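# Move the round red tin from a shelf to the desk

## Task

Find the round red tin, which sits on a shelf in one of the storage bays, and move only that tin onto the desk. Every other object must stay on the shelf, table or counter where it started. The robot must not tip over or finish leaning. The tin must stay on the desk by itself, not because the robot is holding it. At the end, open the gripper and move the robot away.

## Robot and tools

ROBOT. A Hello Robot Stretch 3 with one arm. It has a two-wheel base 0.33 m long and 0.34 m wide, which cannot move sideways. A lift runs up a mast, and a telescoping arm sticks out to the robot's RIGHT. To move the gripper forward or back you must drive the base. The base turns in place about the point midway between the drive wheels, 0.05 m behind its front edge. With the arm retracted and the wrist folded, the wrist reaches 0.06 m past the right side and a turn sweeps a circle of radius 0.28 m. An unfolded, level wrist reaches beyond that circle.

FRAMES. In the base frame the origin is on the floor between the drive wheels, x points forward, y left and z up. hand_pose is reported in this frame, at the spot where the closed fingertips meet. With all wrist joints at zero, that hand frame has x up, y back toward the mast and z toward the rear. The odometry frame is the base frame as it was at the scene's start. Heading is positive to the left and runs from -3.142 to 3.142.

execute_actions takes "actions", a list run in order. An empty list only returns the current state and images. If any action is malformed or out of range, the whole call is rejected and ongoing motion continues. Each action may have:
- "robot": one command, a queue list of up to 8 items, or {"stop": true}, which brakes everything and clears the queue.
- "steps": 1 to 450 control steps at 30 per second (default 1). {"steps": n} alone just waits.
- "until": ends the action early once its conditions hold.
A command can contain "base", "joints" and "contact_limits". Base and joint motions begin together and keep going across later actions and while you think.
- "base" holds exactly one key. translate_m is a relative drive distance in metres from where the base stands when the command starts; forward is positive and |value| is at most 1. rotate_rad is a relative turn in radians; left (counter-clockwise seen from above) is positive and |value| is at most 3.2.
- "joints" is a single dictionary of absolute targets by joint name. Joints left out keep their current goal. Ranges: lift_m 0 to 1.1 m (arm height); arm_m 0 to 0.52 m (extension); wrist_yaw_rad -1.345 to 4.42 (0 along the arm, positive swings toward the front, 3.0 folds over the base); wrist_pitch_rad -1.57 to 0.451 (negative tips fingertips down); wrist_roll_rad -2.911 to 2.911; gripper_m -0.089 to 0.179 (bigger is wider; the actual fingertip gap is 0.007 m smaller when nearly closed, 0.025 m smaller when wide open, and 0 below 0.007); head_pan_rad -3.953 to 1.73 (0 forward, positive left, -1.57 looks along the arm); head_tilt_rad -1.53 to 0.419 (negative looks down).
- "contact_limits": {"arm_m": effort percent, 1 to 100}. Once the arm motor reaches that effort, the arm stops. Lower is gentler, but too low stops at once. It lasts until the next arm_m command.
Queue items can also be {"pause_s": s}, with s at most 15. Each queued item starts only after the previous one finished "done" (for the base and the gripper, "off_target" also counts). A new command takes over at once and discards the rest of an older queue.

until. To wait for everything to finish, use {"robot": {"status": "ended"}} with steps 450. Other fields use [operator, value] pairs, such as "lift_m": [">", 0.3] or "base_status": ["!=", "moving"]. Numbers are compared as printed (three decimals, four for base values), so avoid "=". {"any": {"status": "ended"}} fires when the first motion ends.

zoom_image: "camera" is head_camera (896x504), nav_camera (fisheye, 672x504) or wrist_camera (644x364). "region" is [x0, y0, x1, y1] in pixels of that camera's latest image, with the origin at top-left and at most 504 by 504 pixels. head_camera and nav_camera follow the head pan and tilt.

finished_scene: {"scene": n}. It cannot be undone. Call it only once all motion has ended, the tin rests on the desk and the gripper is open and clear.

SPEED. The base is fast (0.30 m/s, 1.9 rad/s) only when the arm is stowed: lift_m under 0.30, arm_m under 0.03 and wrist_yaw_rad over 2.54. Otherwise it is limited to 0.10 m/s and 0.63 rad/s.

GRIPPER. To grasp, command a gripper_m smaller than the object's width; smaller squeezes harder, but a stall guard eases excessive force, so objects can slip. To squeeze again, send a different value. To release, command at least 0.02 more than the contact value. The reading and "done" do not prove a hold, so check images and effort.

SELF-COLLISION. Fold or unfold the wrist only with lift_m between 0.32 and 0.95, wrist_pitch_rad -0.4 and roll near 0. Once folded, the lift may go down to 0.25. If wrist_yaw_rad is below -0.4, keep pitch at -0.5 or lower.

BALANCE. Pushing the arm into something rigid with the gripper above roughly 0.45 m can tip the robot; raised contact limits and repeated pushes after a contact_stop make this worse. Do not drive while holding, hooking or pressing on something fixed. If the base snags on furniture (reversing is riskiest), undo the last move in small steps. If base_tilt shows a lean, pull the gripper off what it presses; if it stays tipped, lower lift_m to about 0.2. Avoid drops, slams and hard hits. Loose objects may occasionally get nudged by outside forces.

RESULTS. base_status shows the state plus a bracket: distance moved, per wheel encoders, versus the goal. joint_goals and joint_status list each joint's target and state: moving, done, off_target, contact_stop (the joint went slack), time_out, stopped, not_commanded or torque_fault (a wrist servo is limp for 10 s and refuses goals). measured_speeds are encoder speeds. The refusals, queue and queue_left line tracks commands. Lines starting "refused:", "dropped:" and "replaced:" explain rejected or cut-short commands, counting from 0. on_its_own reports goals the robot changed itself, slack or off joints, unusual resting effort, and tilt of 3 degrees or more. lidar_m lists 12 distances in 30-degree sectors at 0.17 m height: the 1st is ahead, then counter-clockwise (4th left, 7th behind, 10th right); "-" means nothing seen. It misses tabletops and glass. wrist_depth_mm (45 to 1000) and head_depth_mm (280 to 4000, sideways image) are 7x7 grids of depths. base_odometry, turned_by_wheels and turned_by_imu track motion. base_tilt gives forward and right lean in degrees, with a fixed bias of up to about 4. motor_effort gives percent effort, with the peak since the last result in brackets. Each result ends with one image per camera.

Each tool is called after "Emit:" as name([rows], argument=value, ...), one row to a line, values as JSON.

## Session

Emit:
execute_actions(actions=[])

Scene clock: 0.00 s.
robot.base_odometry: x=+0.000 y=+0.000 heading=+0.000 (m, m, rad; robot's odometry frame)
robot.turned_by_wheels: +0.000 (rad since the last result)
robot.turned_by_imu: +0.000 (rad since the last result)
robot.base_tilt: forward=-0.8 right=-0.3 (deg)
robot.lidar_m: 1.08 2.07 2.19 1.33 0.96 0.90 0.93 0.98 0.94 0.96 1.09 1.89
robot.head_depth_mm: 1827 2628 1831 1723 1646 1578 1522 / 1904 1413 1307 1265 1230 1194 1157 / 1735 1050 1046 1037 1026 1029 1014 / 1782 1084 1078 1080 1077 1076 1074 / 1853 1155 1152 1148 1147 1143 1142 / 1844 1232 1227 1226 1227 1224 2229 / 1825 2593 2407 2272 2239 2185 2188
robot.base_status: not_commanded
robot.joint_positions: lift_m=+0.545 arm_m=-0.003 wrist_yaw_rad=+3.065 wrist_pitch_rad=-0.330 wrist_roll_rad=-0.006 gripper_m=+0.037 head_pan_rad=+0.002 head_tilt_rad=-0.016
robot.joint_goals: lift_m=+0.545 arm_m=-0.003 wrist_yaw_rad=+3.065 wrist_pitch_rad=-0.330 wrist_roll_rad=-0.006 gripper_m=+0.037 head_pan_rad=+0.002 head_tilt_rad=-0.016
robot.joint_status: lift_m=not_commanded arm_m=not_commanded wrist_yaw_rad=not_commanded wrist_pitch_rad=not_commanded wrist_roll_rad=not_commanded gripper_m=not_commanded head_pan_rad=not_commanded head_tilt_rad=not_commanded
robot.measured_speeds: translate_m=+0.000 rotate_rad=+0.000 lift_m=+0.000 arm_m=+0.000 wrist_yaw_rad=+0.000 wrist_pitch_rad=+0.000 wrist_roll_rad=+0.000 head_pan_rad=+0.000 head_tilt_rad=+0.000
robot: refusals=0 queue=idle queue_left=0
robot.motor_effort: left_wheel=+1 right_wheel=+0 lift_m=+35 arm_m=-1 wrist_yaw_rad=+0 wrist_pitch_rad=+8 wrist_roll_rad=+0 gripper_m=+1 head_pan_rad=+0 head_tilt_rad=+1 (%)
robot.hand_pose: x=-0.0034 y=+0.0916 z=+0.5778 quat_wxyz=(+0.143, +0.699, +0.090, +0.695) (m; robot's base frame)
robot.wrist_depth_mm: 739 856 - - - - - / 776 919 - - - - - / 766 944 - - - - - / 791 - - - - - - / 800 - - - - - - / 818 949 955 908 - 914 894 / 777 806 853 796 738 759 741
pictures: head_camera (sideways: a quarter turn clockwise sets it upright), nav_camera (sideways: a quarter turn counterclockwise sets it upright), wrist_camera
Images, in order (width x height): head_camera 896x504, nav_camera 672x504, wrist_camera 644x364.

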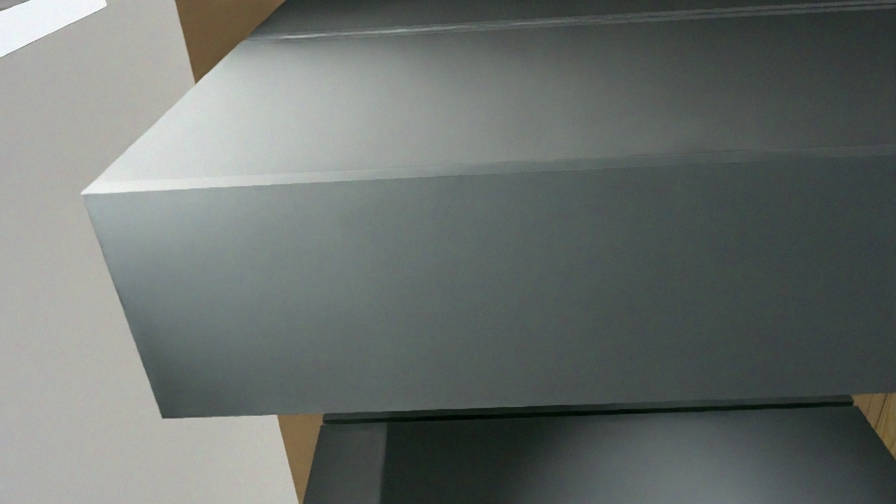

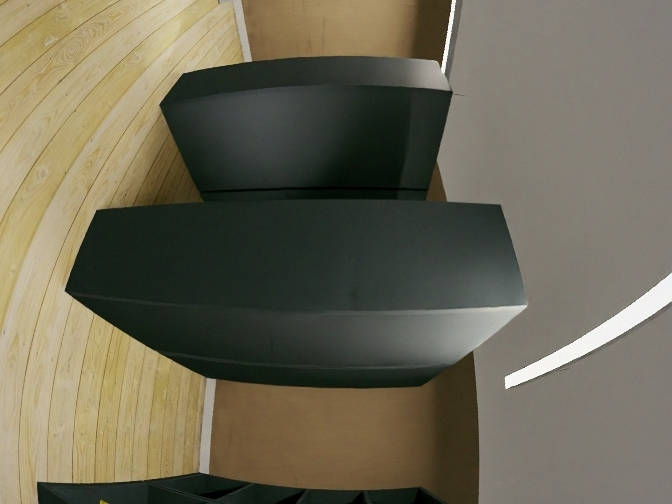

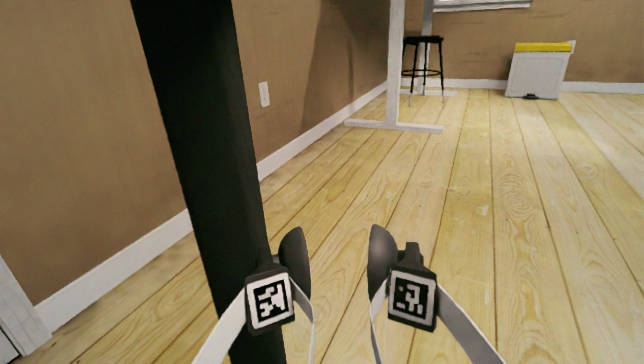

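Emit:
execute_actions([
  {"robot":{"joints":{"head_pan_rad":-1.3,"head_tilt_rad":-0.3}},"steps":200,"until":{"robot":{"status":"ended"}}},
])

Emit:
execute_actions([
  {"robot":{"joints":{"head_pan_rad":-2.9}},"steps":200,"until":{"robot":{"status":"ended"}}},
])

Emit:
execute_actions([
  {"robot":{"joints":{"head_pan_rad":1.4}},"steps":300,"until":{"robot":{"status":"ended"}}},
])

Scene clock: 8.57 s.
robot.base_odometry: x=+0.000 y=+0.000 heading=+0.000 (m, m, rad; robot's odometry frame)
robot.turned_by_wheels: +0.000 (rad since the last result)
robot.turned_by_imu: +0.000 (rad since the last result)
robot.base_tilt: forward=-0.8 right=-0.3 (deg)
robot.lidar_m: 1.08 2.07 2.18 1.34 0.96 0.89 0.93 0.98 0.94 0.96 1.09 1.89
robot.head_depth_mm: 896 928 966 1006 1050 1099 1155 / 966 1011 1052 1104 1151 1210 1268 / 1052 1097 1149 1210 1273 1336 1420 / 1148 1198 1245 1301 1353 1410 1476 / 1102 1126 1166 1203 1239 1281 1331 / 1013 1044 1070 1107 1131 1168 1209 / 937 963 991 1028 1079 1271 1549
robot.base_status: not_commanded
robot.joint_positions: lift_m=+0.545 arm_m=-0.003 wrist_yaw_rad=+3.065 wrist_pitch_rad=-0.330 wrist_roll_rad=-0.006 gripper_m=+0.037 head_pan_rad=-1.293 head_tilt_rad=-0.296
robot.joint_goals: lift_m=+0.545 arm_m=-0.003 wrist_yaw_rad=+3.065 wrist_pitch_rad=-0.330 wrist_roll_rad=-0.006 gripper_m=+0.037 head_pan_rad=-1.300 head_tilt_rad=-0.300
robot.joint_status: lift_m=not_commanded arm_m=not_commanded wrist_yaw_rad=not_commanded wrist_pitch_rad=not_commanded wrist_roll_rad=not_commanded gripper_m=not_commanded head_pan_rad=done head_tilt_rad=done
robot.measured_speeds: translate_m=+0.000 rotate_rad=+0.000 lift_m=+0.000 arm_m=+0.000 wrist_yaw_rad=+0.000 wrist_pitch_rad=+0.000 wrist_roll_rad=+0.000 head_pan_rad=+0.000 head_tilt_rad=+0.000
robot: refusals=0 queue=done queue_left=0
robot.motor_effort: left_wheel=+1(1) right_wheel=+0(0) lift_m=+35(35) arm_m=-1(1) wrist_yaw_rad=+0(0) wrist_pitch_rad=+8(8) wrist_roll_rad=-1(1) gripper_m=+0(0) head_pan_rad=-3(32) head_tilt_rad=-1(16) (%)
robot.hand_pose: x=-0.0034 y=+0.0916 z=+0.5778 quat_wxyz=(+0.143, +0.699, +0.090, +0.695) (m; robot's base frame)
robot.wrist_depth_mm: 756 868 - - - - - / 760 923 - - - - - / 782 926 - - - - - / 781 - - - - - - / 845 - - - - - - / 817 945 940 941 - 875 870 / 790 814 832 768 732 767 719
pictures: head_camera (sideways: a quarter turn clockwise sets it upright), nav_camera (sideways: a quarter turn counterclockwise sets it upright), wrist_camera
camera_calibration (this result's frames):
head_camera: T_world_to_cam=[[-0.0311476, 0.272022, -0.961787, 1.27116], [0.951336, 0.303216, 0.0549495, -0.0789932], [0.306577, -0.913271, -0.268229, 0.306211], [0, 0, 0, 1]] pos_world=[0.0208654, -0.0421783, 1.30906]
nav_camera: T_world_to_cam=[[0.0966947, -0.32109, 0.942099, -1.18722], [-0.949774, -0.312804, -0.00912875, 0.0675442], [0.297623, -0.893899, -0.33521, 0.385404], [0, 0, 0, 1]] pos_world=[0.0642441, -0.0155638, 1.24828]
wrist_camera: T_world_to_cam=[[0.996627, -0.0514478, -0.0639393, 0.0567185], [-0.0796035, -0.41653, -0.90563, 0.608683], [0.0199601, 0.907665, -0.419221, 0.324471], [0, 0, 0, 1]] pos_world=[-0.0145503, -0.0380576, 0.690893]
Images, in order (width x height): head_camera 896x504, nav_camera 672x504, wrist_camera 644x364.

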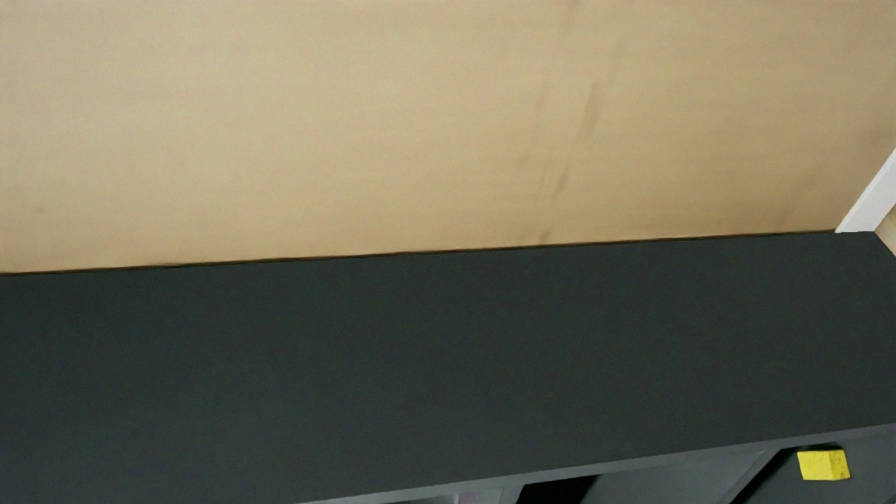

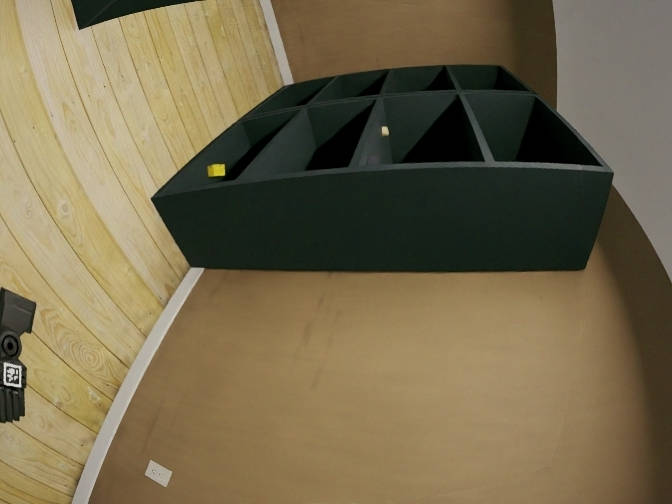

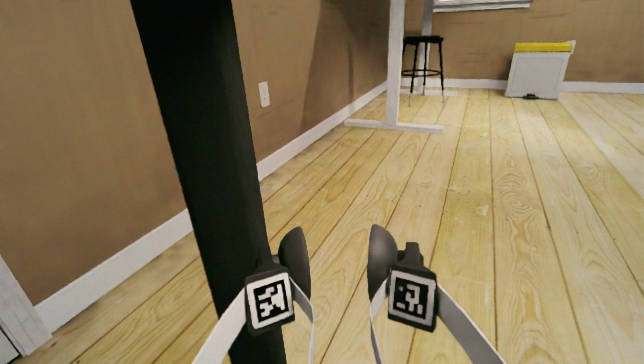

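Scene clock: 9.93 s.
robot.base_odometry: x=+0.000 y=+0.000 heading=+0.000 (m, m, rad; robot's odometry frame)
robot.turned_by_wheels: +0.000 (rad since the last result)
robot.turned_by_imu: +0.000 (rad since the last result)
robot.base_tilt: forward=-0.8 right=-0.3 (deg)
robot.lidar_m: 1.08 2.07 2.18 1.34 0.96 0.89 0.93 0.98 0.94 0.97 1.09 1.89
robot.head_depth_mm: 852 885 914 959 997 1045 1102 / 913 951 994 1038 1082 1136 1204 / 981 1020 1073 1120 1186 1248 1322 / 1101 1154 1217 1270 1322 1391 1447 / 1080 1115 1153 1190 1233 1267 1313 / 996 1027 1053 1084 1117 1150 1181 / 924 945 969 994 1025 1051 1079
robot.base_status: not_commanded
robot.joint_positions: lift_m=+0.545 arm_m=-0.003 wrist_yaw_rad=+3.065 wrist_pitch_rad=-0.330 wrist_roll_rad=-0.006 gripper_m=+0.037 head_pan_rad=-2.893 head_tilt_rad=-0.296
robot.joint_goals: lift_m=+0.545 arm_m=-0.003 wrist_yaw_rad=+3.065 wrist_pitch_rad=-0.330 wrist_roll_rad=-0.006 gripper_m=+0.037 head_pan_rad=-2.900 head_tilt_rad=-0.300
robot.joint_status: lift_m=not_commanded arm_m=not_commanded wrist_yaw_rad=not_commanded wrist_pitch_rad=not_commanded wrist_roll_rad=not_commanded gripper_m=not_commanded head_pan_rad=done head_tilt_rad=done
robot.measured_speeds: translate_m=+0.000 rotate_rad=+0.000 lift_m=+0.000 arm_m=+0.000 wrist_yaw_rad=+0.000 wrist_pitch_rad=+0.000 wrist_roll_rad=+0.000 head_pan_rad=+0.000 head_tilt_rad=+0.000
robot: refusals=0 queue=done queue_left=0
robot.motor_effort: left_wheel=+1(1) right_wheel=+1(1) lift_m=+35(35) arm_m=-1(1) wrist_yaw_rad=+0(0) wrist_pitch_rad=+8(8) wrist_roll_rad=-1(1) gripper_m=+1(0) head_pan_rad=-3(34) head_tilt_rad=-1(2) (%)
robot.hand_pose: x=-0.0034 y=+0.0916 z=+0.5778 quat_wxyz=(+0.143, +0.699, +0.090, +0.695) (m; robot's base frame)
robot.wrist_depth_mm: 740 895 - - - - - / 746 898 - - - - - / 796 966 - - - - - / 808 995 - - - - - / 814 - - - - - - / 813 919 962 962 - 873 875 / 801 813 853 792 751 759 735
pictures: head_camera (sideways: a quarter turn clockwise sets it upright), nav_camera (sideways: a quarter turn counterclockwise sets it upright), wrist_camera
camera_calibration (this result's frames):
head_camera: T_world_to_cam=[[0.273, 0.0232367, -0.961733, 1.26924], [0.275292, -0.959789, 0.0549555, -0.0748771], [-0.921784, -0.279761, -0.26842, 0.313952], [0, 0, 0, 1]] pos_world=[-0.0364929, -0.0135276, 1.30905]
nav_camera: T_world_to_cam=[[-0.323958, -0.0873218, 0.942033, -1.18456], [-0.28493, 0.958505, -0.00913669, 0.063499], [-0.902145, -0.271373, -0.335396, 0.392965], [0, 0, 0, 1]] pos_world=[-0.011145, -0.0576621, 1.24828]
wrist_camera: T_world_to_cam=[[0.996627, -0.0514481, -0.0639392, 0.0567184], [-0.0796035, -0.41653, -0.90563, 0.608683], [0.0199603, 0.907665, -0.419221, 0.324471], [0, 0, 0, 1]] pos_world=[-0.0145503, -0.0380576, 0.690893]
Images, in order (width x height): head_camera 896x504, nav_camera 672x504, wrist_camera 644x364.

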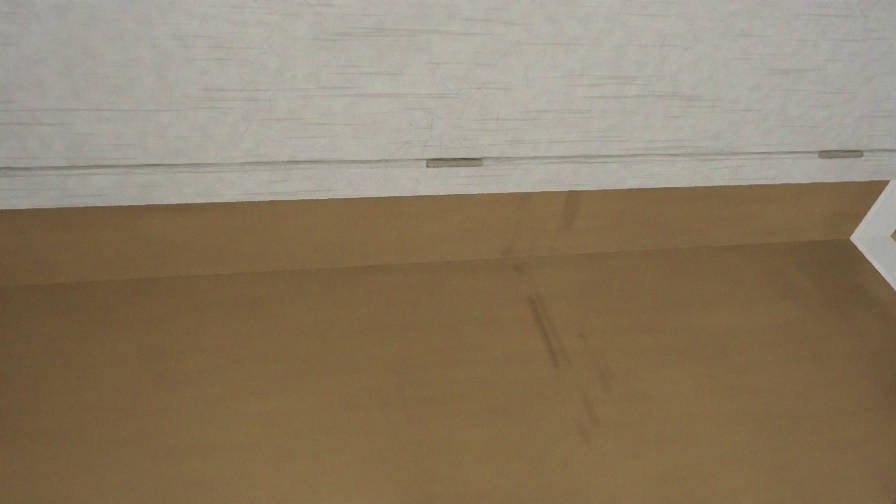

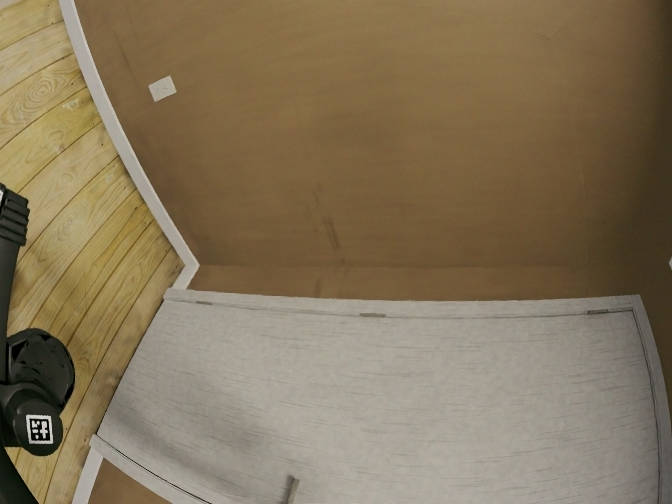

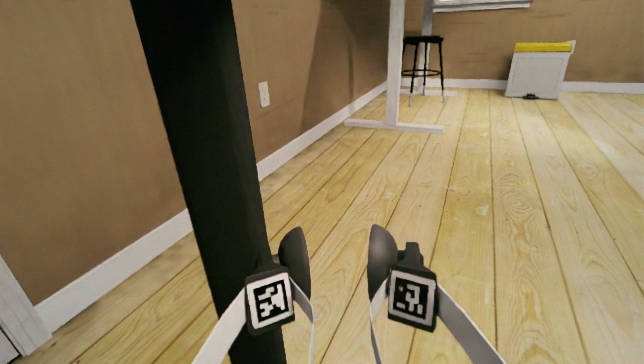

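Scene clock: 12.53 s.
robot.base_odometry: x=+0.000 y=+0.000 heading=+0.000 (m, m, rad; robot's odometry frame)
robot.turned_by_wheels: +0.000 (rad since the last result)
robot.turned_by_imu: +0.000 (rad since the last result)
robot.base_tilt: forward=-0.8 right=-0.2 (deg)
robot.lidar_m: 1.08 2.07 2.18 1.33 0.96 0.90 0.93 0.98 0.93 0.97 1.09 1.89
robot.head_depth_mm: 3202 3366 3427 3638 2969 2109 1630 / 3316 3413 3515 3325 2953 2114 1653 / 3265 3470 3306 3163 2692 2151 1660 / 2500 2558 2585 2635 2692 2167 1669 / 2003 2007 2054 2080 2098 2028 1684 / 1645 1655 1683 1694 1711 1733 1641 / 1391 1404 1418 1433 1448 1456 1479
robot.base_status: not_commanded
robot.joint_positions: lift_m=+0.545 arm_m=-0.003 wrist_yaw_rad=+3.065 wrist_pitch_rad=-0.330 wrist_roll_rad=-0.006 gripper_m=+0.037 head_pan_rad=+1.393 head_tilt_rad=-0.296
robot.joint_goals: lift_m=+0.545 arm_m=-0.003 wrist_yaw_rad=+3.065 wrist_pitch_rad=-0.330 wrist_roll_rad=-0.006 gripper_m=+0.037 head_pan_rad=+1.400 head_tilt_rad=-0.300
robot.joint_status: lift_m=not_commanded arm_m=not_commanded wrist_yaw_rad=not_commanded wrist_pitch_rad=not_commanded wrist_roll_rad=not_commanded gripper_m=not_commanded head_pan_rad=done head_tilt_rad=done
robot.measured_speeds: translate_m=+0.000 rotate_rad=+0.000 lift_m=+0.000 arm_m=+0.000 wrist_yaw_rad=+0.000 wrist_pitch_rad=+0.000 wrist_roll_rad=+0.000 head_pan_rad=+0.000 head_tilt_rad=+0.000
robot: refusals=0 queue=done queue_left=0
robot.motor_effort: left_wheel=+1(1) right_wheel=+0(1) lift_m=+35(35) arm_m=-1(1) wrist_yaw_rad=+0(0) wrist_pitch_rad=+8(8) wrist_roll_rad=-1(1) gripper_m=+0(0) head_pan_rad=+3(33) head_tilt_rad=-1(1) (%)
robot.hand_pose: x=-0.0034 y=+0.0916 z=+0.5778 quat_wxyz=(+0.143, +0.699, +0.090, +0.695) (m; robot's base frame)
robot.wrist_depth_mm: 731 860 - - - - - / 795 923 - - - - - / 775 962 - - - - - / 799 990 - - - - - / 799 - - - - - - / 838 951 940 940 - 937 892 / 787 815 814 765 736 748 760
pictures: head_camera (sideways: a quarter turn clockwise sets it upright), nav_camera (sideways: a quarter turn counterclockwise sets it upright), wrist_camera
camera_calibration (this result's frames):
head_camera: T_world_to_cam=[[-0.0918741, -0.258125, -0.961733, 1.27146], [-0.987642, 0.146775, 0.0549555, -0.0671732], [0.126973, 0.954897, -0.26842, 0.307555], [0, 0, 0, 1]] pos_world=[0.0114202, 0.0443717, 1.30905]
nav_camera: T_world_to_cam=[[0.0546365, 0.331042, 0.942033, -1.18687], [0.990464, -0.13747, -0.0091367, 0.0557191], [0.126477, 0.933549, -0.335396, 0.386691], [0, 0, 0, 1]] pos_world=[-0.0392485, 0.0395705, 1.24828]
wrist_camera: T_world_to_cam=[[0.996627, -0.0514478, -0.0639391, 0.0567184], [-0.0796033, -0.41653, -0.90563, 0.608683], [0.0199601, 0.907665, -0.419221, 0.324471], [0, 0, 0, 1]] pos_world=[-0.0145503, -0.0380576, 0.690893]
Images, in order (width x height): head_camera 896x504, nav_camera 672x504, wrist_camera 644x364.

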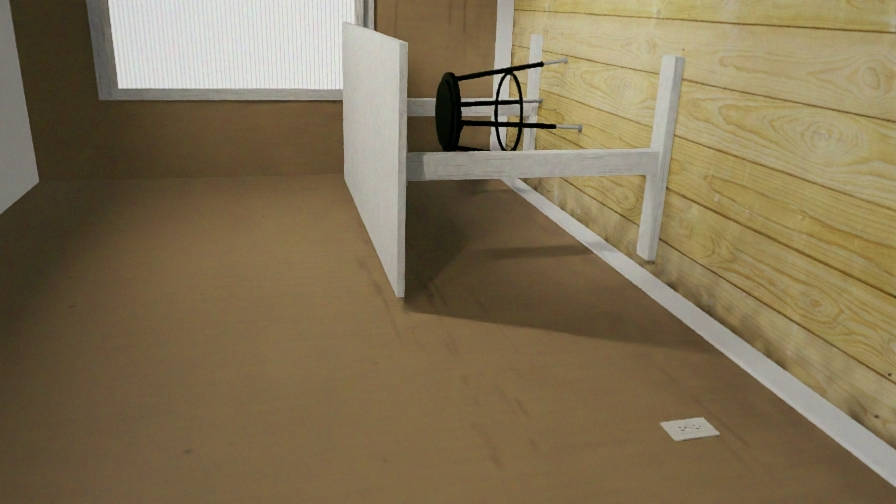

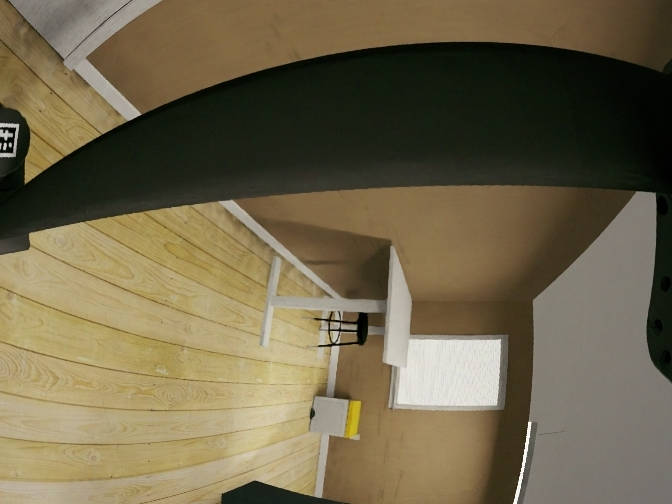

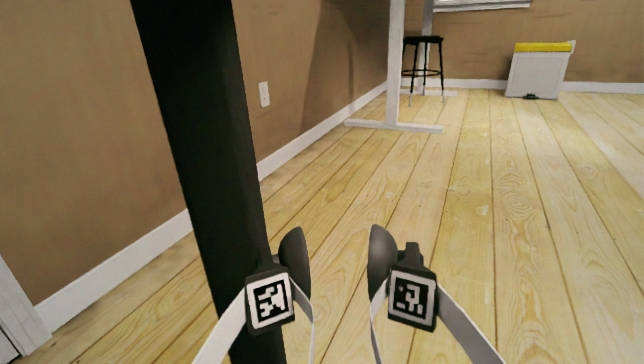

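Emit:
execute_actions([
  {"robot":{"joints":{"head_pan_rad":-0.6,"head_tilt_rad":-0.6,"lift_m":0.25}},"steps":200,"until":{"robot":{"status":"ended"}}},
])

Scene clock: 23.77 s.
robot.base_odometry: x=+0.000 y=+0.000 heading=+0.000 (m, m, rad; robot's odometry frame)
robot.turned_by_wheels: +0.000 (rad since the last result)
robot.turned_by_imu: +0.001 (rad since the last result)
robot.base_tilt: forward=-0.8 right=-0.3 (deg)
robot.lidar_m: 1.08 2.07 2.18 1.33 0.96 0.89 0.93 0.97 0.94 0.97 1.08 1.89
robot.head_depth_mm: 1608 1526 1880 1483 1647 1434 1278 / 1610 1756 1893 2087 1813 1528 1286 / 2413 2619 2810 2455 1888 1531 1288 / 2416 2625 2866 2477 1895 1546 1299 / 2372 2594 2876 2496 1918 1559 1313 / 2397 2605 2755 2444 1937 1568 1314 / 2131 1966 1816 1705 1610 1484 1324
robot.base_status: not_commanded
robot.joint_positions: lift_m=+0.251 arm_m=-0.003 wrist_yaw_rad=+3.065 wrist_pitch_rad=-0.330 wrist_roll_rad=-0.006 gripper_m=+0.037 head_pan_rad=-0.593 head_tilt_rad=-0.593
robot.joint_goals: lift_m=+0.250 arm_m=-0.003 wrist_yaw_rad=+3.065 wrist_pitch_rad=-0.330 wrist_roll_rad=-0.006 gripper_m=+0.037 head_pan_rad=-0.600 head_tilt_rad=-0.600
robot.joint_status: lift_m=done arm_m=not_commanded wrist_yaw_rad=not_commanded wrist_pitch_rad=not_commanded wrist_roll_rad=not_commanded gripper_m=not_commanded head_pan_rad=done head_tilt_rad=done
robot.measured_speeds: translate_m=+0.000 rotate_rad=+0.000 lift_m=+0.000 arm_m=+0.000 wrist_yaw_rad=+0.000 wrist_pitch_rad=+0.000 wrist_roll_rad=+0.000 head_pan_rad=+0.000 head_tilt_rad=+0.000
robot: refusals=0 queue=done queue_left=0
robot.motor_effort: left_wheel=+1(1) right_wheel=+1(1) lift_m=+17(36) arm_m=-1(1) wrist_yaw_rad=+0(0) wrist_pitch_rad=+8(8) wrist_roll_rad=-1(1) gripper_m=+0(0) head_pan_rad=-3(33) head_tilt_rad=-3(19) (%)
robot.hand_pose: x=-0.0034 y=+0.0916 z=+0.2836 quat_wxyz=(+0.143, +0.699, +0.090, +0.695) (m; robot's base frame)
robot.wrist_depth_mm: 742 876 - - - - - / 763 888 - - - - - / 791 953 - - - - - / 793 893 - 889 853 849 798 / 737 716 - 669 680 649 635 / 561 554 546 535 - 518 506 / 464 484 - - 426 434 430
pictures: head_camera (sideways: a quarter turn clockwise sets it upright), nav_camera (sideways: a quarter turn counterclockwise sets it upright), wrist_camera
camera_calibration (this result's frames):
head_camera: T_world_to_cam=[[-0.422241, 0.338372, -0.840962, 1.1159], [0.546774, 0.835022, 0.0614506, -0.0849665], [0.723015, -0.433869, -0.537593, 0.654197], [0, 0, 0, 1]] pos_world=[0.0446403, -0.0228031, 1.29534]
nav_camera: T_world_to_cam=[[0.49686, -0.328882, 0.803098, -1.00836], [-0.528653, -0.848592, -0.0204454, 0.0797026], [0.688227, -0.414402, -0.595496, 0.721704], [0, 0, 0, 1]] pos_world=[0.0464506, 0.0350809, 1.24121]
wrist_camera: T_world_to_cam=[[0.996627, -0.0514504, -0.0639402, 0.0379044], [-0.0796061, -0.416566, -0.905613, 0.342191], [0.0199588, 0.907648, -0.419257, 0.201127], [0, 0, 0, 1]] pos_world=[-0.0145503, -0.0380573, 0.39664]
Images, in order (width x height): head_camera 896x504, nav_camera 672x504, wrist_camera 644x364.

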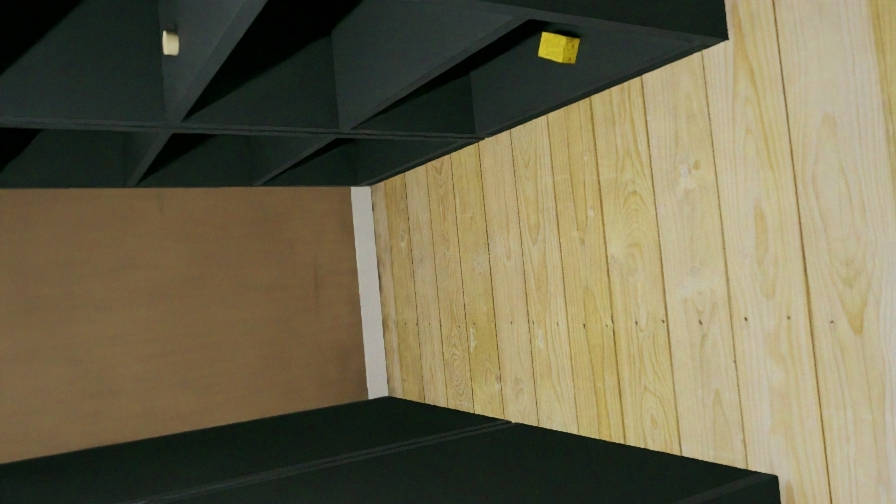

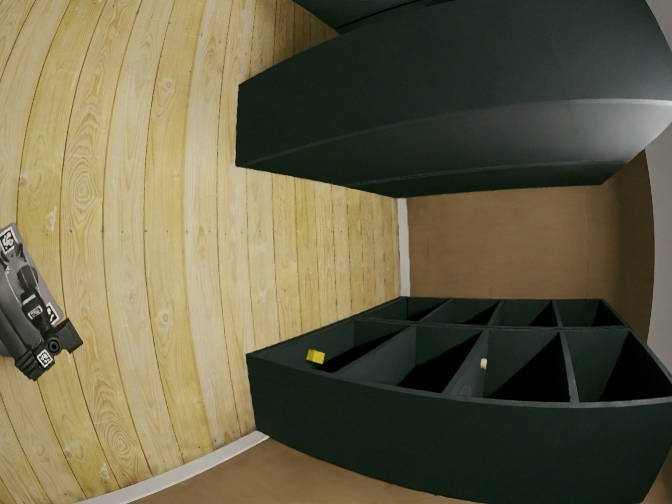

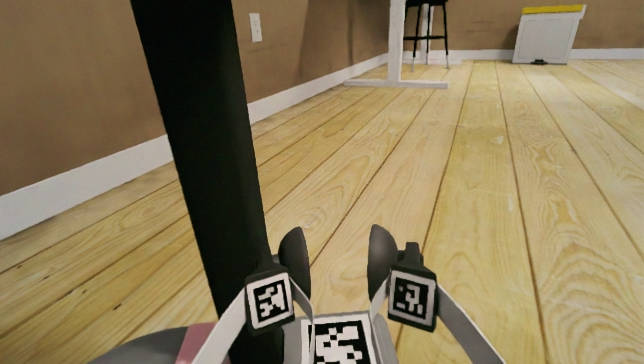

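Emit:
execute_actions([
  {"robot":[{"base":{"rotate_rad":-0.48},"joints":{"head_pan_rad":-1.0,"head_tilt_rad":-0.7}},{"base":{"translate_m":1.0}}],"steps":400,"until":{"robot":{"status":"ended"}}},
])

Scene clock: 36.90 s.
robot.base_odometry: x=+0.887 y=-0.462 heading=-0.480 (m, m, rad; robot's odometry frame)
robot.turned_by_wheels: -0.480 (rad since the last result)
robot.turned_by_imu: -0.471 (rad since the last result)
robot.base_tilt: forward=-0.8 right=-0.3 (deg)
robot.lidar_m: 1.44 0.57 0.43 0.42 2.63 1.97 1.89 1.33 0.99 0.50 1.00 0.99
robot.head_depth_mm: 824 872 585 1106 989 826 1139 / 870 909 645 1151 994 873 1148 / 921 961 654 1204 1002 1208 1175 / 980 986 690 1260 1011 1315 1209 / 1045 1004 742 1269 1050 1359 1237 / 996 1013 795 1205 1127 1396 1244 / 905 943 1011 1111 1255 1428 1254
robot.base_status: done (translate_m +1.0000 of +1.0000)
robot.joint_positions: lift_m=+0.251 arm_m=-0.003 wrist_yaw_rad=+3.065 wrist_pitch_rad=-0.330 wrist_roll_rad=-0.006 gripper_m=+0.037 head_pan_rad=-0.993 head_tilt_rad=-0.692
robot.joint_goals: lift_m=+0.250 arm_m=-0.003 wrist_yaw_rad=+3.065 wrist_pitch_rad=-0.330 wrist_roll_rad=-0.006 gripper_m=+0.037 head_pan_rad=-1.000 head_tilt_rad=-0.700
robot.joint_status: lift_m=done arm_m=not_commanded wrist_yaw_rad=not_commanded wrist_pitch_rad=not_commanded wrist_roll_rad=not_commanded gripper_m=not_commanded head_pan_rad=done head_tilt_rad=done
robot.measured_speeds: translate_m=+0.000 rotate_rad=+0.000 lift_m=+0.000 arm_m=+0.000 wrist_yaw_rad=+0.000 wrist_pitch_rad=+0.000 wrist_roll_rad=+0.000 head_pan_rad=+0.000 head_tilt_rad=+0.000
robot: refusals=0 queue=done queue_left=0
robot.motor_effort: left_wheel=+2(8) right_wheel=-1(9) lift_m=+18(18) arm_m=-1(1) wrist_yaw_rad=+1(0) wrist_pitch_rad=+8(8) wrist_roll_rad=-1(0) gripper_m=+1(1) head_pan_rad=-3(23) head_tilt_rad=-3(10) (%)
robot.hand_pose: x=-0.0034 y=+0.0916 z=+0.2836 quat_wxyz=(+0.143, +0.699, +0.090, +0.695) (m; robot's base frame)
robot.wrist_depth_mm: - - - 412 411 428 425 / - - - 450 441 449 453 / - - - 489 479 487 484 / 974 903 - 541 527 528 543 / 729 699 - 563 558 591 562 / 564 546 540 527 - 510 508 / 461 473 - - 428 435 431
pictures: head_camera (sideways: a quarter turn clockwise sets it upright), nav_camera (sideways: a quarter turn counterclockwise sets it upright), wrist_camera
camera_calibration (this result's frames):
head_camera: T_world_to_cam=[[-0.30111, 0.543785, -0.783346, 1.04004], [0.832287, 0.550817, 0.0624453, -0.0879952], [0.465437, -0.633166, -0.618441, 0.760949], [0, 0, 0, 1]] pos_world=[0.0322305, -0.035284, 1.29081]
nav_camera: T_world_to_cam=[[0.371326, -0.560741, 0.740058, -0.925419], [-0.818726, -0.573687, -0.0238842, 0.0859462], [0.437955, -0.597036, -0.672119, 0.822904], [0, 0, 0, 1]] pos_world=[0.0536041, 0.0216888, 1.24001]
wrist_camera: T_world_to_cam=[[0.996627, -0.0514506, -0.0639403, 0.037904], [-0.0796063, -0.416566, -0.905613, 0.342187], [0.019959, 0.907648, -0.419256, 0.201128], [0, 0, 0, 1]] pos_world=[-0.0145503, -0.0380602, 0.396637]
Images, in order (width x height): head_camera 896x504, nav_camera 672x504, wrist_camera 644x364.

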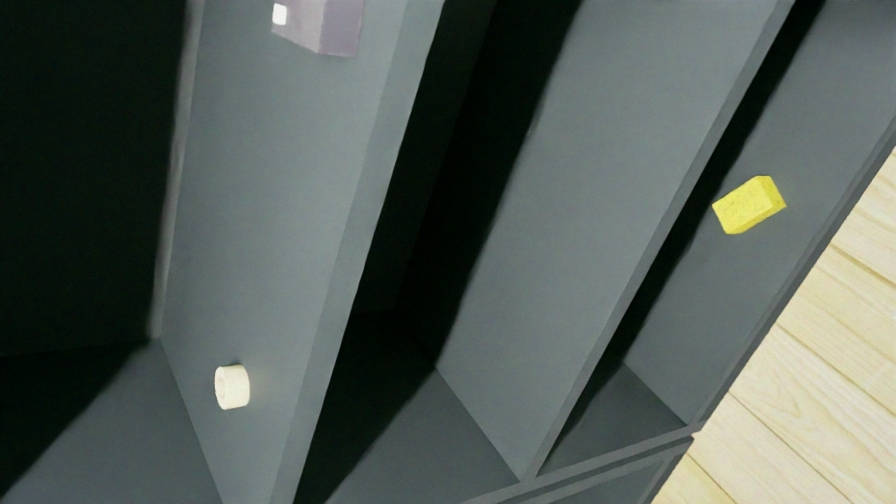

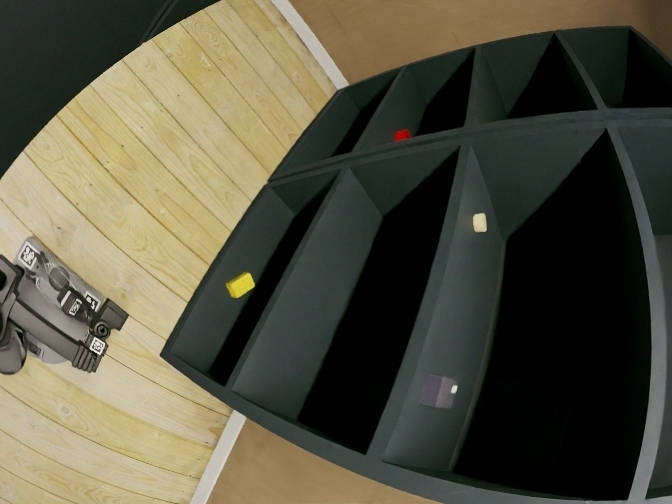

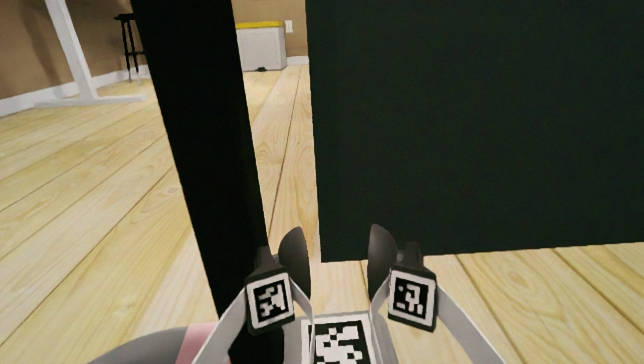

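Emit:
execute_actions([
  {"robot":{"base":{"translate_m":0.75},"joints":{"head_pan_rad":-1.5,"head_tilt_rad":-0.9}},"steps":400,"until":{"robot":{"status":"ended"}}},
])

Scene clock: 44.97 s.
robot.base_odometry: x=+1.552 y=-0.808 heading=-0.480 (m, m, rad; robot's odometry frame)
robot.turned_by_wheels: +0.000 (rad since the last result)
robot.turned_by_imu: +0.005 (rad since the last result)
robot.base_tilt: forward=-0.8 right=-0.3 (deg)
robot.lidar_m: 1.10 0.54 0.40 0.39 0.41 0.58 2.64 0.90 1.00 0.54 0.55 1.13
robot.head_depth_mm: 742 563 1088 979 894 1210 1128 / 751 568 1107 983 900 1216 1130 / 762 576 1115 994 907 1229 1139 / 702 581 871 932 943 1221 1143 / 472 529 628 757 991 1242 1149 / 471 535 630 989 1317 1264 1156 / 487 583 1168 1025 1325 1281 1156
robot.base_status: done (translate_m +0.7500 of +0.7500)
robot.joint_positions: lift_m=+0.251 arm_m=-0.003 wrist_yaw_rad=+3.065 wrist_pitch_rad=-0.330 wrist_roll_rad=-0.006 gripper_m=+0.037 head_pan_rad=-1.493 head_tilt_rad=-0.889
robot.joint_goals: lift_m=+0.250 arm_m=-0.003 wrist_yaw_rad=+3.065 wrist_pitch_rad=-0.330 wrist_roll_rad=-0.006 gripper_m=+0.037 head_pan_rad=-1.500 head_tilt_rad=-0.900
robot.joint_status: lift_m=done arm_m=not_commanded wrist_yaw_rad=not_commanded wrist_pitch_rad=not_commanded wrist_roll_rad=not_commanded gripper_m=not_commanded head_pan_rad=done head_tilt_rad=done
robot.measured_speeds: translate_m=+0.000 rotate_rad=+0.000 lift_m=+0.000 arm_m=+0.000 wrist_yaw_rad=+0.000 wrist_pitch_rad=+0.000 wrist_roll_rad=+0.000 head_pan_rad=+0.000 head_tilt_rad=+0.000
robot: refusals=0 queue=done queue_left=0
robot.motor_effort: left_wheel=+1(8) right_wheel=-1(9) lift_m=+18(18) arm_m=-1(1) wrist_yaw_rad=+0(0) wrist_pitch_rad=+8(8) wrist_roll_rad=-1(1) gripper_m=+0(0) head_pan_rad=-3(28) head_tilt_rad=-4(15) (%)
robot.hand_pose: x=-0.0034 y=+0.0916 z=+0.2836 quat_wxyz=(+0.143, +0.699, +0.090, +0.695) (m; robot's base frame)
robot.wrist_depth_mm: 379 377 386 390 397 390 394 / 407 408 410 413 416 419 427 / 431 442 446 448 458 453 467 / 466 469 - 482 488 507 497 / 510 510 - 533 532 535 542 / 544 533 548 524 - 518 505 / 467 485 - - 422 431 421
pictures: head_camera (sideways: a quarter turn clockwise sets it upright), nav_camera (sideways: a quarter turn counterclockwise sets it upright), wrist_camera
camera_calibration (this result's frames):
head_camera: T_world_to_cam=[[-0.0143698, 0.762453, -0.646884, 0.860452], [0.995448, 0.0718671, 0.0625938, -0.0891677], [0.0942145, -0.64304, -0.760015, 0.94735], [0, 0, 0, 1]] pos_world=[0.0118722, -0.0404622, 1.28219]
nav_camera: T_world_to_cam=[[0.0671176, -0.801549, 0.59415, -0.733435], [-0.993973, -0.10545, -0.0299764, 0.0949396], [0.0866808, -0.588557, -0.803796, 0.996286], [0, 0, 0, 1]] pos_world=[0.057235, 0.00849753, 1.23943]
wrist_camera: T_world_to_cam=[[0.996627, -0.0514506, -0.0639402, 0.0379039], [-0.0796062, -0.416566, -0.905613, 0.342186], [0.019959, 0.907648, -0.419257, 0.201128], [0, 0, 0, 1]] pos_world=[-0.0145503, -0.0380602, 0.396636]
Images, in order (width x height): head_camera 896x504, nav_camera 672x504, wrist_camera 644x364.

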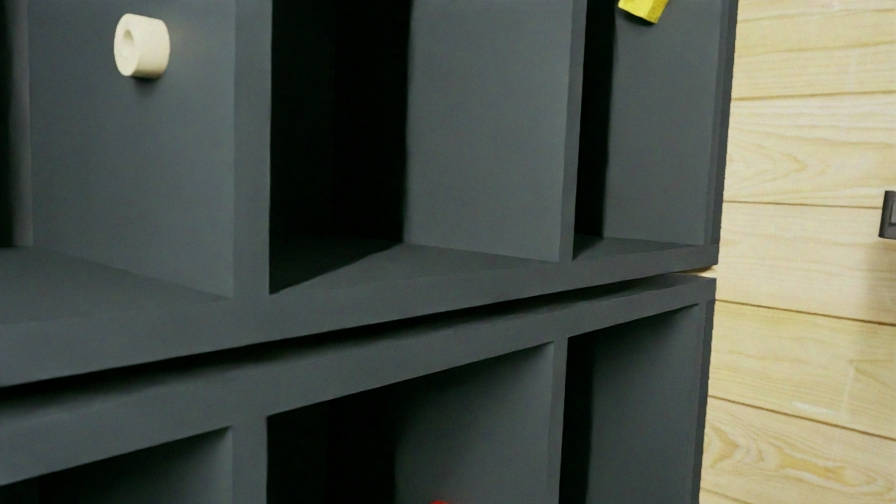

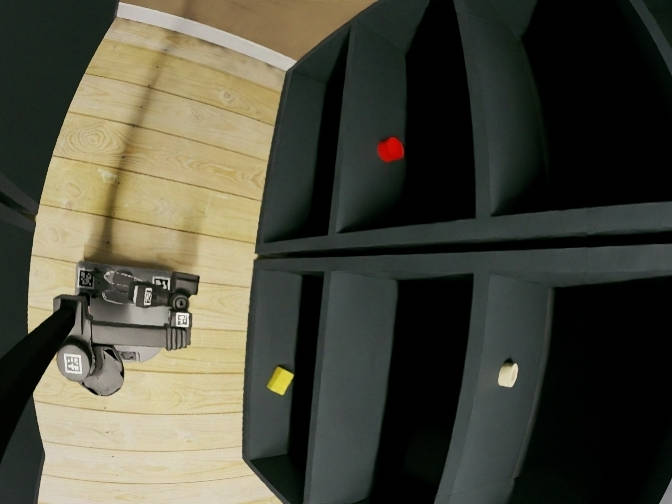

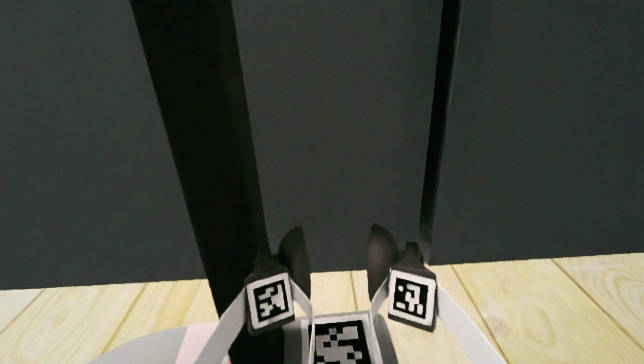

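Emit:
execute_actions([
  {"robot":{"base":{"translate_m":0.45},"joints":{"head_pan_rad":-1.6,"head_tilt_rad":-0.85}},"steps":400,"until":{"robot":{"status":"ended"}}},
])

Scene clock: 53.63 s.
robot.base_odometry: x=+1.951 y=-1.016 heading=-0.480 (m, m, rad; robot's odometry frame)
robot.turned_by_wheels: +0.000 (rad since the last result)
robot.turned_by_imu: +0.003 (rad since the last result)
robot.base_tilt: forward=-0.8 right=-0.3 (deg)
robot.lidar_m: 0.65 0.51 0.38 0.37 0.39 0.55 3.08 1.30 0.59 0.99 0.82 0.67
robot.head_depth_mm: 782 606 876 901 906 1131 1137 / 822 613 1131 1020 928 1241 1148 / 821 619 1136 1032 933 1240 1148 / 823 628 1141 1006 945 1240 1150 / 835 636 1138 1045 928 1244 1162 / 835 643 1141 1047 929 1244 1170 / 838 651 1138 1063 937 1250 1173
robot.base_status: done (translate_m +0.4500 of +0.4500)
robot.joint_positions: lift_m=+0.251 arm_m=-0.003 wrist_yaw_rad=+3.065 wrist_pitch_rad=-0.330 wrist_roll_rad=-0.006 gripper_m=+0.037 head_pan_rad=-1.593 head_tilt_rad=-0.853
robot.joint_goals: lift_m=+0.250 arm_m=-0.003 wrist_yaw_rad=+3.065 wrist_pitch_rad=-0.330 wrist_roll_rad=-0.006 gripper_m=+0.037 head_pan_rad=-1.600 head_tilt_rad=-0.850
robot.joint_status: lift_m=done arm_m=not_commanded wrist_yaw_rad=not_commanded wrist_pitch_rad=not_commanded wrist_roll_rad=not_commanded gripper_m=not_commanded head_pan_rad=done head_tilt_rad=done
robot.measured_speeds: translate_m=+0.000 rotate_rad=+0.000 lift_m=+0.000 arm_m=+0.000 wrist_yaw_rad=+0.000 wrist_pitch_rad=+0.000 wrist_roll_rad=+0.000 head_pan_rad=+0.000 head_tilt_rad=+0.000
robot: refusals=0 queue=done queue_left=0
robot.motor_effort: left_wheel=+1(7) right_wheel=+0(8) lift_m=+18(18) arm_m=-1(1) wrist_yaw_rad=+0(0) wrist_pitch_rad=+8(8) wrist_roll_rad=-1(1) gripper_m=+1(1) head_pan_rad=-3(11) head_tilt_rad=+0(7) (%)
robot.hand_pose: x=-0.0034 y=+0.0916 z=+0.2836 quat_wxyz=(+0.143, +0.699, +0.090, +0.695) (m; robot's base frame)
robot.wrist_depth_mm: 366 363 368 374 373 375 379 / 388 395 396 398 410 405 406 / 415 429 423 426 432 437 437 / 449 465 - 468 472 475 471 / 496 490 - 506 504 514 533 / 527 539 528 532 - 526 511 / 469 476 - - 419 436 420
pictures: head_camera (sideways: a quarter turn clockwise sets it upright), nav_camera (sideways: a quarter turn counterclockwise sets it upright), wrist_camera
camera_calibration (this result's frames):
head_camera: T_world_to_cam=[[0.0612658, 0.73655, -0.673602, 0.894806], [0.997701, -0.0256034, 0.0627474, -0.0893843], [0.0289701, -0.675898, -0.736426, 0.917071], [0, 0, 0, 1]] pos_world=[0.00779011, -0.0415112, 1.28371]
nav_camera: T_world_to_cam=[[-0.0127247, -0.782567, 0.622437, -0.769803], [-0.999558, -0.00677589, -0.0289534, 0.0936432], [0.0268755, -0.62253, -0.782135, 0.968487], [0, 0, 0, 1]] pos_world=[0.0577777, 0.00112439, 1.23935]
wrist_camera: T_world_to_cam=[[0.996627, -0.0514506, -0.0639401, 0.0379039], [-0.0796062, -0.416566, -0.905613, 0.342185], [0.019959, 0.907648, -0.419257, 0.201128], [0, 0, 0, 1]] pos_world=[-0.0145503, -0.0380602, 0.396635]
Images, in order (width x height): head_camera 896x504, nav_camera 672x504, wrist_camera 644x364.

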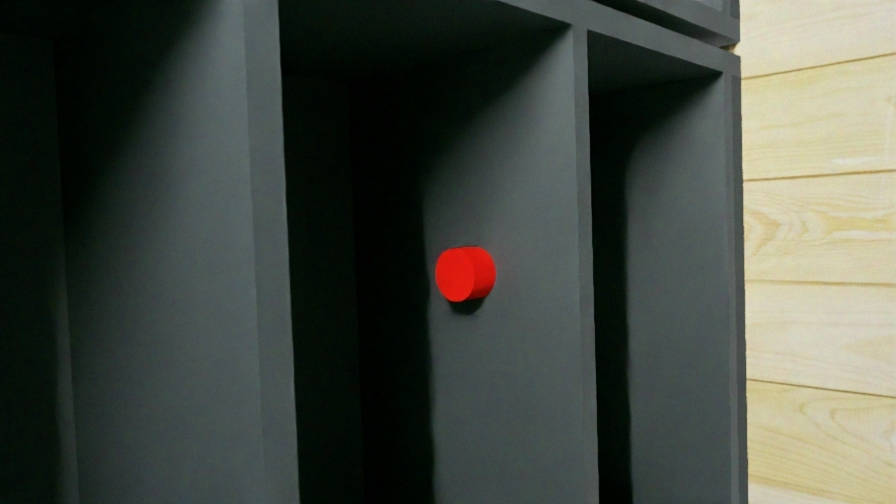

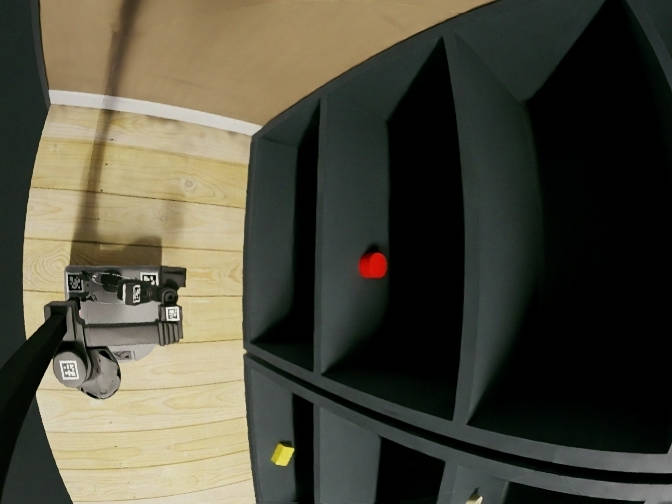

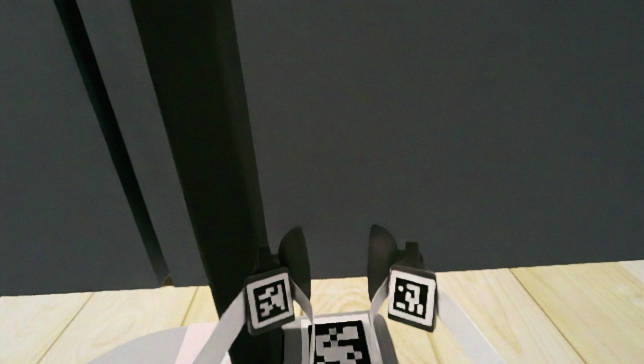

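Emit:
execute_actions([
  {"robot":[{"joints":{"lift_m":0.62,"wrist_pitch_rad":-0.4}},{"joints":{"wrist_yaw_rad":0.0,"gripper_m":0.17}},{"joints":{"wrist_pitch_rad":-0.2}}],"steps":450,"until":{"robot":{"status":"ended"}}},
])

Scene clock: 71.83 s.
robot.base_odometry: x=+1.951 y=-1.016 heading=-0.480 (m, m, rad; robot's odometry frame)
robot.turned_by_wheels: +0.000 (rad since the last result)
robot.turned_by_imu: +0.001 (rad since the last result)
robot.base_tilt: forward=-0.8 right=-0.3 (deg)
robot.lidar_m: 0.65 0.51 0.38 0.37 0.39 0.55 3.08 1.30 0.59 0.99 0.82 0.67
robot.head_depth_mm: 782 606 870 904 905 1136 1176 / 821 614 1131 1016 924 1232 1187 / 823 619 1139 1023 933 1244 - / 823 627 1135 1009 941 1241 1152 / 834 634 1137 1049 928 1246 1163 / 837 642 1135 1052 933 1250 1165 / 834 650 1137 1058 934 1255 1170
robot.base_status: done (translate_m +0.4500 of +0.4500)
robot.joint_positions: lift_m=+0.619 arm_m=-0.003 wrist_yaw_rad=+0.002 wrist_pitch_rad=-0.222 wrist_roll_rad=-0.006 gripper_m=+0.170 head_pan_rad=-1.593 head_tilt_rad=-0.853
robot.joint_goals: lift_m=+0.620 arm_m=-0.003 wrist_yaw_rad=+0.000 wrist_pitch_rad=-0.200 wrist_roll_rad=-0.006 gripper_m=+0.170 head_pan_rad=-1.600 head_tilt_rad=-0.850
robot.joint_status: lift_m=done arm_m=not_commanded wrist_yaw_rad=done wrist_pitch_rad=done wrist_roll_rad=not_commanded gripper_m=done head_pan_rad=done head_tilt_rad=done
robot.measured_speeds: translate_m=+0.000 rotate_rad=+0.000 lift_m=+0.000 arm_m=+0.000 wrist_yaw_rad=+0.000 wrist_pitch_rad=+0.000 wrist_roll_rad=+0.000 head_pan_rad=+0.000 head_tilt_rad=+0.000
robot: refusals=0 queue=done queue_left=0
robot.motor_effort: left_wheel=+1(1) right_wheel=+0(0) lift_m=+51(52) arm_m=-1(1) wrist_yaw_rad=-1(1) wrist_pitch_rad=+12(12) wrist_roll_rad=-1(1) gripper_m=+0(85) head_pan_rad=-2(3) head_tilt_rad=+1(1) (%)
robot.hand_pose: x=-0.0211 y=-0.3870 z=+0.6782 quat_wxyz=(+0.705, +0.079, -0.700, -0.078) (m; robot's base frame)
robot.wrist_depth_mm: 662 703 679 680 665 430 276 / 659 716 703 724 707 431 280 / 658 770 775 761 735 446 283 / 634 774 742 699 658 440 303 / 517 518 498 487 481 437 319 / 389 404 378 367 360 360 336 / 635 878 853 897 825 491 370
pictures: head_camera (sideways: a quarter turn clockwise sets it upright), nav_camera (sideways: a quarter turn counterclockwise sets it upright), wrist_camera
camera_calibration (this result's frames):
head_camera: T_world_to_cam=[[0.0612657, 0.73655, -0.673602, 0.894806], [0.997701, -0.0256032, 0.0627474, -0.0893843], [0.0289703, -0.675898, -0.736426, 0.917071], [0, 0, 0, 1]] pos_world=[0.00779012, -0.0415112, 1.28371]
nav_camera: T_world_to_cam=[[-0.0127245, -0.782567, 0.622437, -0.769803], [-0.999558, -0.00677613, -0.0289534, 0.0936432], [0.0268757, -0.62253, -0.782135, 0.968487], [0, 0, 0, 1]] pos_world=[0.0577777, 0.00112441, 1.23935]
wrist_camera: T_world_to_cam=[[-0.997588, -0.0333026, -0.0609094, 0.0191231], [0.0469928, 0.321842, -0.945626, 0.814313], [0.0510951, -0.946207, -0.319501, 0.0168737], [0, 0, 0, 1]] pos_world=[-0.020052, -0.245477, 0.776592]
Images, in order (width x height): head_camera 896x504, nav_camera 672x504, wrist_camera 644x364.

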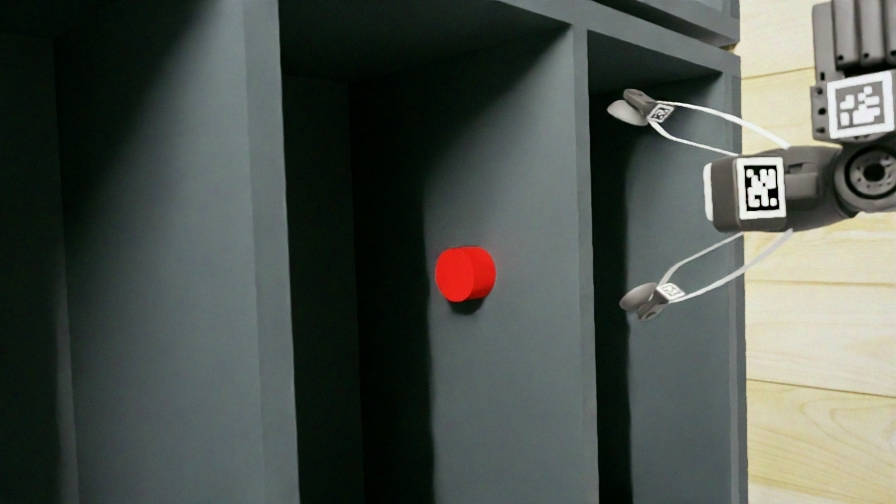

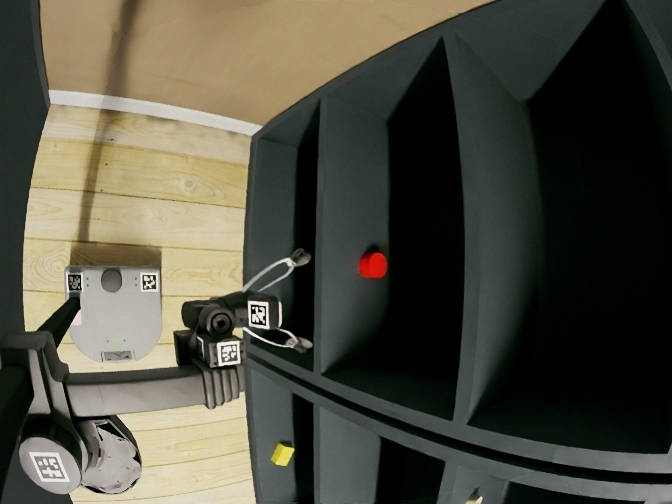

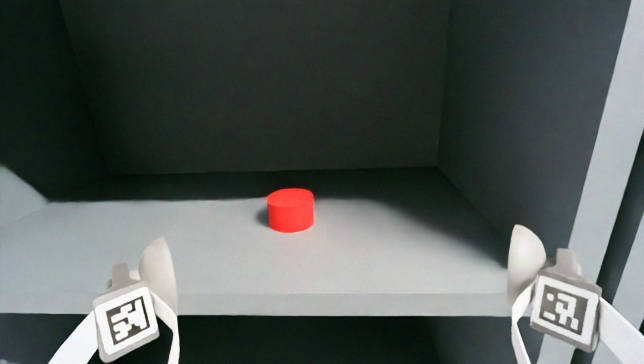

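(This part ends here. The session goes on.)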